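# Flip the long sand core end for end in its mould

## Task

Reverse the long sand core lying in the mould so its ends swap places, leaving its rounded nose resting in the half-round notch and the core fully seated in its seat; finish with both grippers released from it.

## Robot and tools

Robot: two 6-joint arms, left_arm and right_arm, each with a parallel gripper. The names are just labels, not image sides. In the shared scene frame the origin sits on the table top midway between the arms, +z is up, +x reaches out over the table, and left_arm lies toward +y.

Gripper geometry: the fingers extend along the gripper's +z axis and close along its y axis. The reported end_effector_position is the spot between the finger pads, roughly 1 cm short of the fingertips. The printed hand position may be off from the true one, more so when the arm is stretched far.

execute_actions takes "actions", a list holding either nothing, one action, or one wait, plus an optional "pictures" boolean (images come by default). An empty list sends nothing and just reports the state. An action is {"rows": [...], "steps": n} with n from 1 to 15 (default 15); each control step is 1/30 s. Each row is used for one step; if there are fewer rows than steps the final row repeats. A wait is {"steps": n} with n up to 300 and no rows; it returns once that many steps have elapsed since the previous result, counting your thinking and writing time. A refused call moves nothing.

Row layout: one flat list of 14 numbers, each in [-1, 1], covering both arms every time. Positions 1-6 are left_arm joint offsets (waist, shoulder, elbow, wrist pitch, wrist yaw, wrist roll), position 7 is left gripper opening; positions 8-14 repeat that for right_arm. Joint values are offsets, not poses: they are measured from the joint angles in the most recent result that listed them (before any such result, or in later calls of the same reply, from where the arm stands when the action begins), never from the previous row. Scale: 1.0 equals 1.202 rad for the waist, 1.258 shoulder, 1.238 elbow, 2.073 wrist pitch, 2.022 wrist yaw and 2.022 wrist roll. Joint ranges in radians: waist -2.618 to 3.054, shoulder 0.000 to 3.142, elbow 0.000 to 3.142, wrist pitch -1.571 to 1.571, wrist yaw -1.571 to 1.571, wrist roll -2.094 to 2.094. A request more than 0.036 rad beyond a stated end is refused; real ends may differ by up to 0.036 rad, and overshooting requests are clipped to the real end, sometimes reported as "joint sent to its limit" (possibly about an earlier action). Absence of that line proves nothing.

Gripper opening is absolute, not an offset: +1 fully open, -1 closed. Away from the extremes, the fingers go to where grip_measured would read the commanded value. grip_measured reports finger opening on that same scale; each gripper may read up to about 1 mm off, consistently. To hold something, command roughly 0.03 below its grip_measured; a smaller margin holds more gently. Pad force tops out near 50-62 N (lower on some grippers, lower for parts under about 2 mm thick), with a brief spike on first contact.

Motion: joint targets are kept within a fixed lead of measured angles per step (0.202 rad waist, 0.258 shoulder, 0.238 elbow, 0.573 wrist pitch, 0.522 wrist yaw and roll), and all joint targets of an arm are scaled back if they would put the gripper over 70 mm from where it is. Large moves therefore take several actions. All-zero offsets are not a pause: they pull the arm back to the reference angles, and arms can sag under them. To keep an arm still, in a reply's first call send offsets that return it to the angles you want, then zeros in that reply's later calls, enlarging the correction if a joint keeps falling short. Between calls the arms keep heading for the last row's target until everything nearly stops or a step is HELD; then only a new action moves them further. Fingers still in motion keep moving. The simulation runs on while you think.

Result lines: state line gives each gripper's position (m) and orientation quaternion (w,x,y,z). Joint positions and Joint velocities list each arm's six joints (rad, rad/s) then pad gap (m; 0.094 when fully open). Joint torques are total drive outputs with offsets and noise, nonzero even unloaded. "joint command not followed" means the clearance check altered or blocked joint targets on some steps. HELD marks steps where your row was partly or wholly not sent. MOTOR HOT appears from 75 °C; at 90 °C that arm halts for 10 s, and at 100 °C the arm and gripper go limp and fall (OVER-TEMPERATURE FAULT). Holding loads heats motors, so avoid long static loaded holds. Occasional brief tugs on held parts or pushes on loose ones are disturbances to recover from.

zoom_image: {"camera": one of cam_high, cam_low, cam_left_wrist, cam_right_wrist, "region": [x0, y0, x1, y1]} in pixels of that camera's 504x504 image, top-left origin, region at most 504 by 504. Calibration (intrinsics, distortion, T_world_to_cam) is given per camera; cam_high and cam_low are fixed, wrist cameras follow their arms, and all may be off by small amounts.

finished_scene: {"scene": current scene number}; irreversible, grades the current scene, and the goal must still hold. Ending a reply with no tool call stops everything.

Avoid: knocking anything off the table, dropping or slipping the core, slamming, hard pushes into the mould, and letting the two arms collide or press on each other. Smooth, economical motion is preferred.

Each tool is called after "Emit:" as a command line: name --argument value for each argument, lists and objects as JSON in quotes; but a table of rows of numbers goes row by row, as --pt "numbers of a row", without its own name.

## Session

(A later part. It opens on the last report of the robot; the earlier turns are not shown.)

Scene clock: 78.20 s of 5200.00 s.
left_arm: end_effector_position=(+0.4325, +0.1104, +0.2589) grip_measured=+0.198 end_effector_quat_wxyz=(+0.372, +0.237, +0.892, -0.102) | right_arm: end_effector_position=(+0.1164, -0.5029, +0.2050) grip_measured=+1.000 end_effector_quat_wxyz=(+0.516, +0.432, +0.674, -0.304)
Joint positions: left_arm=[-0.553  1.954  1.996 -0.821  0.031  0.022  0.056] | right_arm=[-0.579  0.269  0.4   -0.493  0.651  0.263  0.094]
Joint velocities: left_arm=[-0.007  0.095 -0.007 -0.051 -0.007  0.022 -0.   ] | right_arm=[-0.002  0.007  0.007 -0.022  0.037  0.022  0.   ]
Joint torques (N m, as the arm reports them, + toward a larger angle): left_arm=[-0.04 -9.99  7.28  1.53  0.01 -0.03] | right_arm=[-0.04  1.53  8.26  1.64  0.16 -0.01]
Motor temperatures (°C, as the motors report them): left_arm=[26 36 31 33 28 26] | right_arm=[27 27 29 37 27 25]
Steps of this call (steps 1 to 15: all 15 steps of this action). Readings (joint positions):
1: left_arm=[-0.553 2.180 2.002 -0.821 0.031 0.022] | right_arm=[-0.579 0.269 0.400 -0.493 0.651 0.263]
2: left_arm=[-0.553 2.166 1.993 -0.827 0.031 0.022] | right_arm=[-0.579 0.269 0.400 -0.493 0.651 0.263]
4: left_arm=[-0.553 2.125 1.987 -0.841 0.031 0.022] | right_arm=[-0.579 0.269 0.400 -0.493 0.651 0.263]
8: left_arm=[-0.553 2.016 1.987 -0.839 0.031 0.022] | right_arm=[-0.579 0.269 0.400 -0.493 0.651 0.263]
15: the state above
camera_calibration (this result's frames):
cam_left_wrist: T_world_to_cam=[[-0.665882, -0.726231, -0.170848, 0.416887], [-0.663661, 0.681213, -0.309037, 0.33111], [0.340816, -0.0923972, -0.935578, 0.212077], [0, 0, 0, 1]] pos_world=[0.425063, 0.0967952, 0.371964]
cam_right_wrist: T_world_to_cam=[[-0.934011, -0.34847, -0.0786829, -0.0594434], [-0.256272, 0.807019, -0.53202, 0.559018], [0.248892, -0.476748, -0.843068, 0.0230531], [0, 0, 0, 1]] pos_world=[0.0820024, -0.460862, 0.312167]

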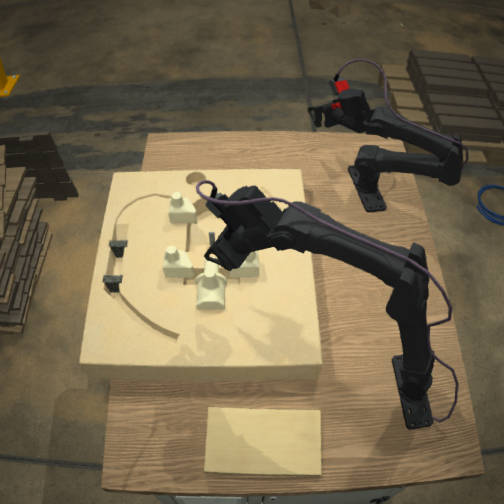

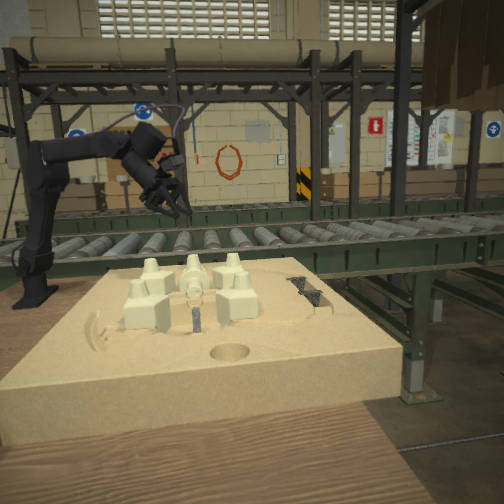

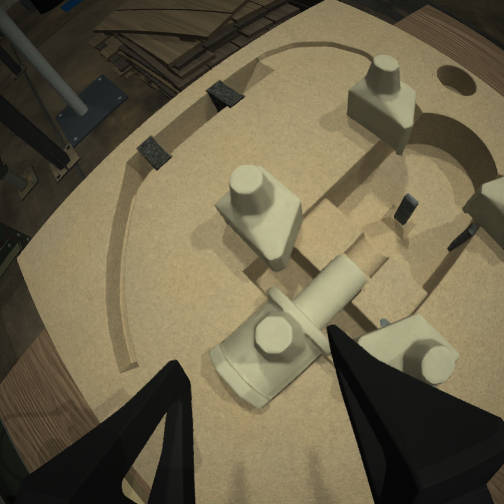

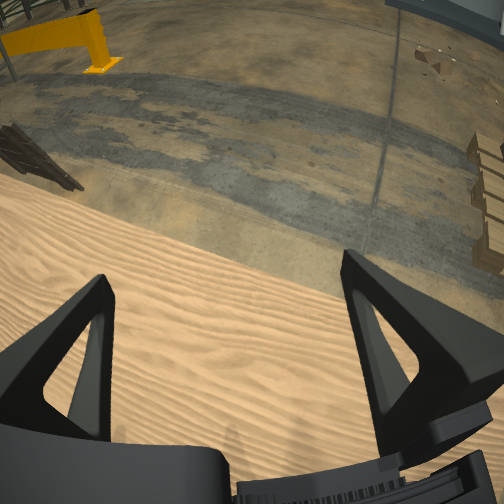

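Emit:
execute_actions --actions '[{"rows":[[0,0.04,0.015,0,0,0,0.2,0,0,0,0,0,0,1],[0,0.06,0.015,0,0,0,0.2,0,0,0,0,0,0,1],[0,0.08,0.015,0,0,0,0.2,0,0,0,0,0,0,1],[0,0.1,0.015,0,0,0,0.2,0,0,0,0,0,0,1],[0,0.12,0.015,0,0,0,0.2,0,0,0,0,0,0,1],[0,0.14,0.015,0,0,0,0.2,0,0,0,0,0,0,1],[0,0.15,0.015,0,0,0,0.2,0,0,0,0,0,0,1],[0,0.16,0.015,0,0,0,0.2,0,0,0,0,0,0,1]]}]' --pictures false

Emit:
execute_actions --actions '[{"rows":[[0.06,-0.02,0,0,0.05,0,0.2,0,0,0,0,0,0,1]]}]'

Emit:
zoom_image --camera "cam_low" --region '[160, 250, 230, 320]'

Scene clock: 81.73 s of 5200.00 s.
left_arm: end_effector_position=(+0.4479, +0.1006, +0.1329) grip_measured=+0.198 end_effector_quat_wxyz=(+0.260, +0.245, +0.931, -0.080) | right_arm: end_effector_position=(+0.1164, -0.5029, +0.2051) grip_measured=+1.000 end_effector_quat_wxyz=(+0.516, +0.432, +0.674, -0.304)
Joint positions: left_arm=[-0.553  2.195  2.003 -0.829  0.038  0.02   0.056] | right_arm=[-0.579  0.269  0.4   -0.492  0.651  0.263  0.094]
Joint velocities: left_arm=[-0.012 -0.076 -0.012 -0.022 -0.095  0.066 -0.   ] | right_arm=[ 0.017 -0.002 -0.002 -0.066  0.051  0.051  0.   ]
Joint torques (N m, as the arm reports them, + toward a larger angle): left_arm=[  0.01 -14.63   7.37   1.26  -0.01  -0.01] | right_arm=[-0.03  1.53  8.26  1.64  0.15 -0.02]
Motor temperatures (°C, as the motors report them): left_arm=[26 36 31 33 28 26] | right_arm=[27 27 29 37 27 25]
Steps of this call (steps 1 to 30: the robot went on to your last target; steps 31 to 90: nothing new was sent; then 0.03 s passed at rest; steps 91 to 105: all 15 steps of this action). Readings (joint positions):
91: left_arm=[-0.553 1.970 1.996 -0.826 0.031 0.022] | right_arm=[-0.579 0.269 0.400 -0.493 0.651 0.263]
92: left_arm=[-0.553 1.975 1.996 -0.824 0.031 0.022] | right_arm=[-0.579 0.269 0.400 -0.493 0.651 0.263]
94: left_arm=[-0.553 2.002 2.001 -0.823 0.031 0.022] | right_arm=[-0.579 0.269 0.400 -0.492 0.651 0.263]
98: left_arm=[-0.553 2.105 2.003 -0.817 0.031 0.022] | right_arm=[-0.579 0.269 0.400 -0.492 0.651 0.263]
105: the state above

Scene clock: 82.23 s of 5200.00 s.
left_arm: end_effector_position=(+0.4530, +0.1132, +0.1349) grip_measured=+0.199 end_effector_quat_wxyz=(+0.250, +0.231, +0.932, -0.123) | right_arm: end_effector_position=(+0.1165, -0.5030, +0.2053) grip_measured=+1.000 end_effector_quat_wxyz=(+0.517, +0.432, +0.674, -0.304)
Joint positions: left_arm=[-0.495  2.193  2.003 -0.833  0.145  0.02   0.056] | right_arm=[-0.579  0.269  0.4   -0.492  0.651  0.263  0.094]
Joint velocities: left_arm=[ 0.002 -0.022  0.007  0.081 -0.037 -0.007 -0.   ] | right_arm=[ 0.002 -0.002 -0.007 -0.051 -0.066 -0.007  0.   ]
Joint torques (N m, as the arm reports them, + toward a larger angle): left_arm=[  1.13 -13.74   6.38   1.23   0.    -0.03] | right_arm=[-0.03  1.54  8.24  1.64  0.15 -0.02]
Motor temperatures (°C, as the motors report them): left_arm=[26 36 31 33 28 26] | right_arm=[27 27 29 37 27 25]
Steps of this call (steps 1 to 15: all 15 steps of this action). Readings (joint positions):
1: left_arm=[-0.547 2.194 2.003 -0.830 0.051 0.020] | right_arm=[-0.579 0.269 0.400 -0.492 0.651 0.263]
2: left_arm=[-0.540 2.193 2.003 -0.830 0.072 0.020] | right_arm=[-0.579 0.269 0.400 -0.492 0.651 0.263]
4: left_arm=[-0.514 2.193 2.003 -0.830 0.096 0.020] | right_arm=[-0.579 0.269 0.400 -0.492 0.651 0.263]
8: left_arm=[-0.495 2.193 2.003 -0.833 0.144 0.020] | right_arm=[-0.579 0.269 0.400 -0.492 0.651 0.263]
15: the state above
camera_calibration (this result's frames):
cam_left_wrist: T_world_to_cam=[[-0.697983, -0.716034, -0.0106799, 0.403125], [-0.710715, 0.694471, -0.112224, 0.297726], [0.0877729, -0.0707399, -0.993626, 0.20931], [0, 0, 0, 1]] pos_world=[0.474601, 0.0966954, 0.245693]
cam_right_wrist: T_world_to_cam=[[-0.933929, -0.348507, -0.079497, -0.0592253], [-0.255716, 0.806771, -0.532663, 0.55913], [0.249773, -0.477141, -0.842586, 0.0228091], [0, 0, 0, 1]] pos_world=[0.0819691, -0.460847, 0.312338]

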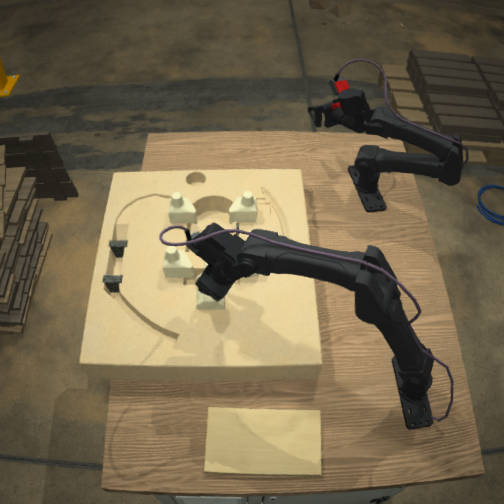

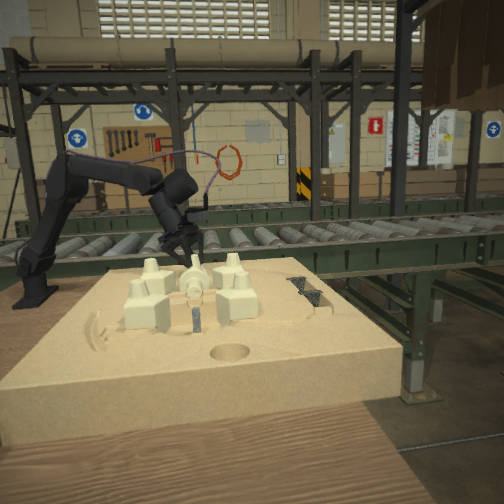

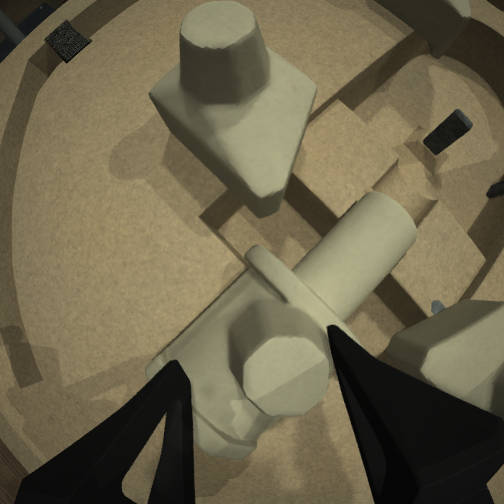

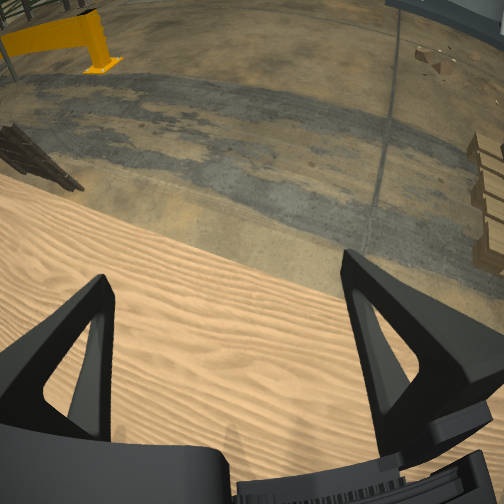

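Region (160, 250, 230, 320) of cam_low's 504x504 image, scaled by 7.200, with more detail than that image has.

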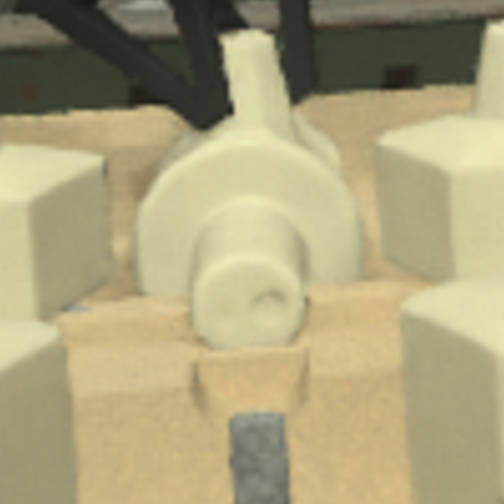

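Weak push; push harder.

Emit:
execute_actions --actions '[{"rows":[[0.05,-0.02,0,0,-0.12,0,0.2,0,0,0,0,0,0,1]]}]'

Emit:
zoom_image --camera "cam_low" --region '[160, 250, 230, 320]'

Scene clock: 84.17 s of 5200.00 s.
left_arm: end_effector_position=(+0.4551, +0.1168, +0.1353) grip_measured=+0.200 end_effector_quat_wxyz=(+0.255, +0.228, +0.934, -0.104) | right_arm: end_effector_position=(+0.1165, -0.5030, +0.2054) grip_measured=+1.000 end_effector_quat_wxyz=(+0.517, +0.432, +0.673, -0.304)
Joint positions: left_arm=[-0.501  2.191  2.003 -0.833  0.103  0.02   0.056] | right_arm=[-0.579  0.269  0.4   -0.491  0.651  0.263  0.094]
Joint velocities: left_arm=[-0.012 -0.002 -0.012 -0.066  0.007 -0.022  0.002] | right_arm=[-0.007 -0.017 -0.007 -0.081  0.037 -0.037  0.   ]
Joint torques (N m, as the arm reports them, + toward a larger angle): left_arm=[  5.61 -13.65   6.42   1.19  -2.14  -0.01] | right_arm=[-0.03  1.55  8.25  1.64  0.16 -0.02]
Motor temperatures (°C, as the motors report them): left_arm=[26 36 30 33 29 26] | right_arm=[27 27 29 37 27 25]
Steps of this call (steps 1 to 15: the robot went on to your last target; steps 16 to 43: nothing new was sent; steps 44 to 58: all 15 steps of this action). Readings (joint positions):
44: left_arm=[-0.492 2.193 2.003 -0.833 0.132 0.020] | right_arm=[-0.579 0.269 0.400 -0.491 0.651 0.263]
45: left_arm=[-0.493 2.193 2.003 -0.833 0.125 0.020] | right_arm=[-0.579 0.269 0.400 -0.491 0.651 0.263]
47: left_arm=[-0.497 2.192 2.003 -0.833 0.113 0.020] | right_arm=[-0.579 0.269 0.400 -0.491 0.651 0.263]
51: left_arm=[-0.500 2.191 2.003 -0.833 0.104 0.020] | right_arm=[-0.579 0.269 0.400 -0.491 0.651 0.263]
58: the state above
camera_calibration (this result's frames):
cam_left_wrist: T_world_to_cam=[[-0.685604, -0.726535, -0.0457704, 0.407537], [-0.720215, 0.686109, -0.102684, 0.300762], [0.106007, -0.0374358, -0.99366, 0.197663], [0, 0, 0, 1]] pos_world=[0.475069, 0.0971335, 0.245947]
cam_right_wrist: T_world_to_cam=[[-0.933873, -0.348532, -0.0800397, -0.05908], [-0.255344, 0.806606, -0.533091, 0.559204], [0.25036, -0.477402, -0.842263, 0.0226463], [0, 0, 0, 1]] pos_world=[0.0819468, -0.460837, 0.312452]

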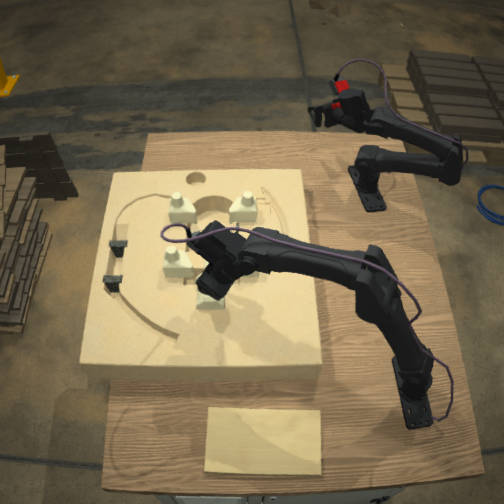

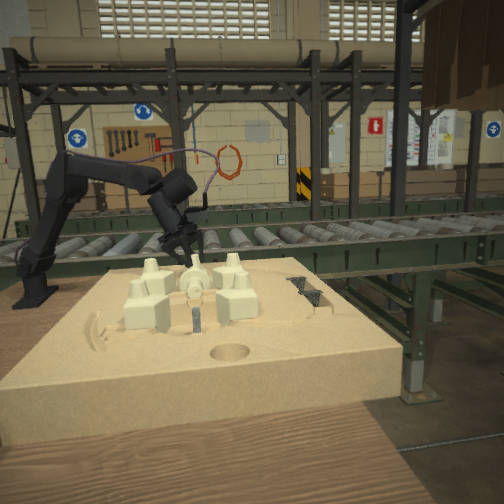

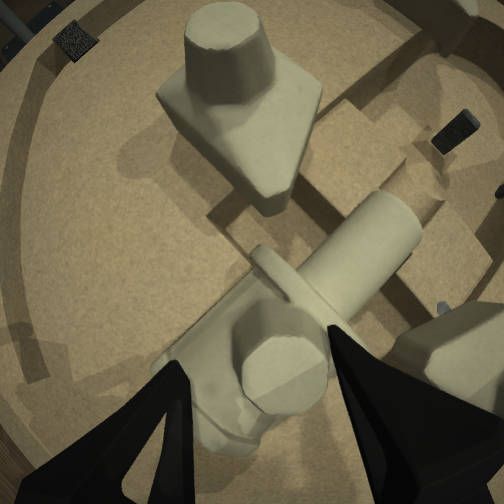

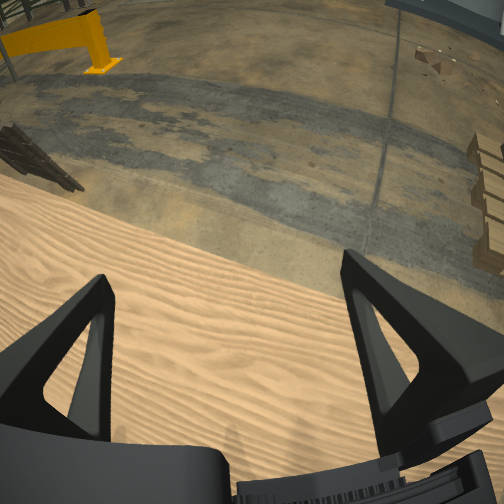

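Region (160, 250, 230, 320) of cam_low's 504x504 image, scaled by 7.200, with more detail than that image has.

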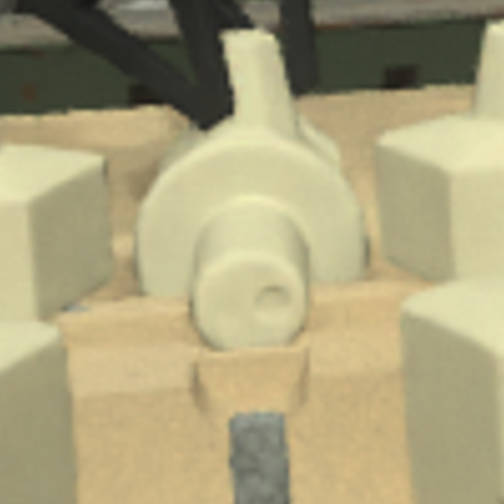

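Emit:
execute_actions --actions '[{"rows":[[-0.02,-0.02,0,0,0,0,0.3,0,0,0,0,0,0,1],[-0.02,-0.02,0,0,0,0,0.3,0,0,0,0,0,0,1],[-0.02,-0.02,0,0,0,0,0.3,0,0,0,0,0,0,1],[-0.02,-0.02,0,0,0,0,0.3,0,0,0,0,0,0,1],[-0.02,-0.16,0,0,0,0,0.3,0,0,0,0,0,0,1]]}]' --pictures false

Emit:
finished_scene --scene 1

Scene clock: 86.40 s of 5200.00 s.
left_arm: end_effector_position=(+0.4351, +0.1154, +0.2389) grip_measured=+0.298 end_effector_quat_wxyz=(+0.342, +0.234, +0.902, -0.124) | right_arm: end_effector_position=(+0.1166, -0.5030, +0.2056) grip_measured=+1.000 end_effector_quat_wxyz=(+0.517, +0.432, +0.673, -0.304)
Joint positions: left_arm=[-0.518  1.984  1.991 -0.839  0.105  0.02   0.061] | right_arm=[-0.579  0.269  0.4   -0.49   0.651  0.263  0.094]
Joint velocities: left_arm=[-0.012 -0.149  0.061  0.095  0.022  0.007  0.001] | right_arm=[0.007 0.002 0.012 0.022 0.066 0.051 0.   ]
Joint torques (N m, as the arm reports them, + toward a larger angle): left_arm=[-0.59 -9.36  7.13  1.35  0.01 -0.03] | right_arm=[-0.02  1.53  8.24  1.64  0.16 -0.02]
Motor temperatures (°C, as the motors report them): left_arm=[26 36 30 32 29 26] | right_arm=[27 27 29 37 27 25]
Steps of this call (steps 1 to 15: the robot went on to your last target; steps 16 to 52: nothing new was sent; steps 53 to 67: all 15 steps of this action). Readings (joint positions):
53: left_arm=[-0.506 2.191 2.003 -0.833 0.108 0.020] | right_arm=[-0.579 0.269 0.400 -0.490 0.651 0.263]
54: left_arm=[-0.508 2.191 2.003 -0.833 0.106 0.020] | right_arm=[-0.579 0.269 0.400 -0.490 0.651 0.263]
56: left_arm=[-0.513 2.191 2.003 -0.836 0.105 0.020] | right_arm=[-0.579 0.269 0.400 -0.490 0.651 0.263]
60: left_arm=[-0.518 2.126 1.986 -0.853 0.105 0.020] | right_arm=[-0.579 0.269 0.400 -0.490 0.651 0.263]
67: the state above

The scene is finished: the task was done.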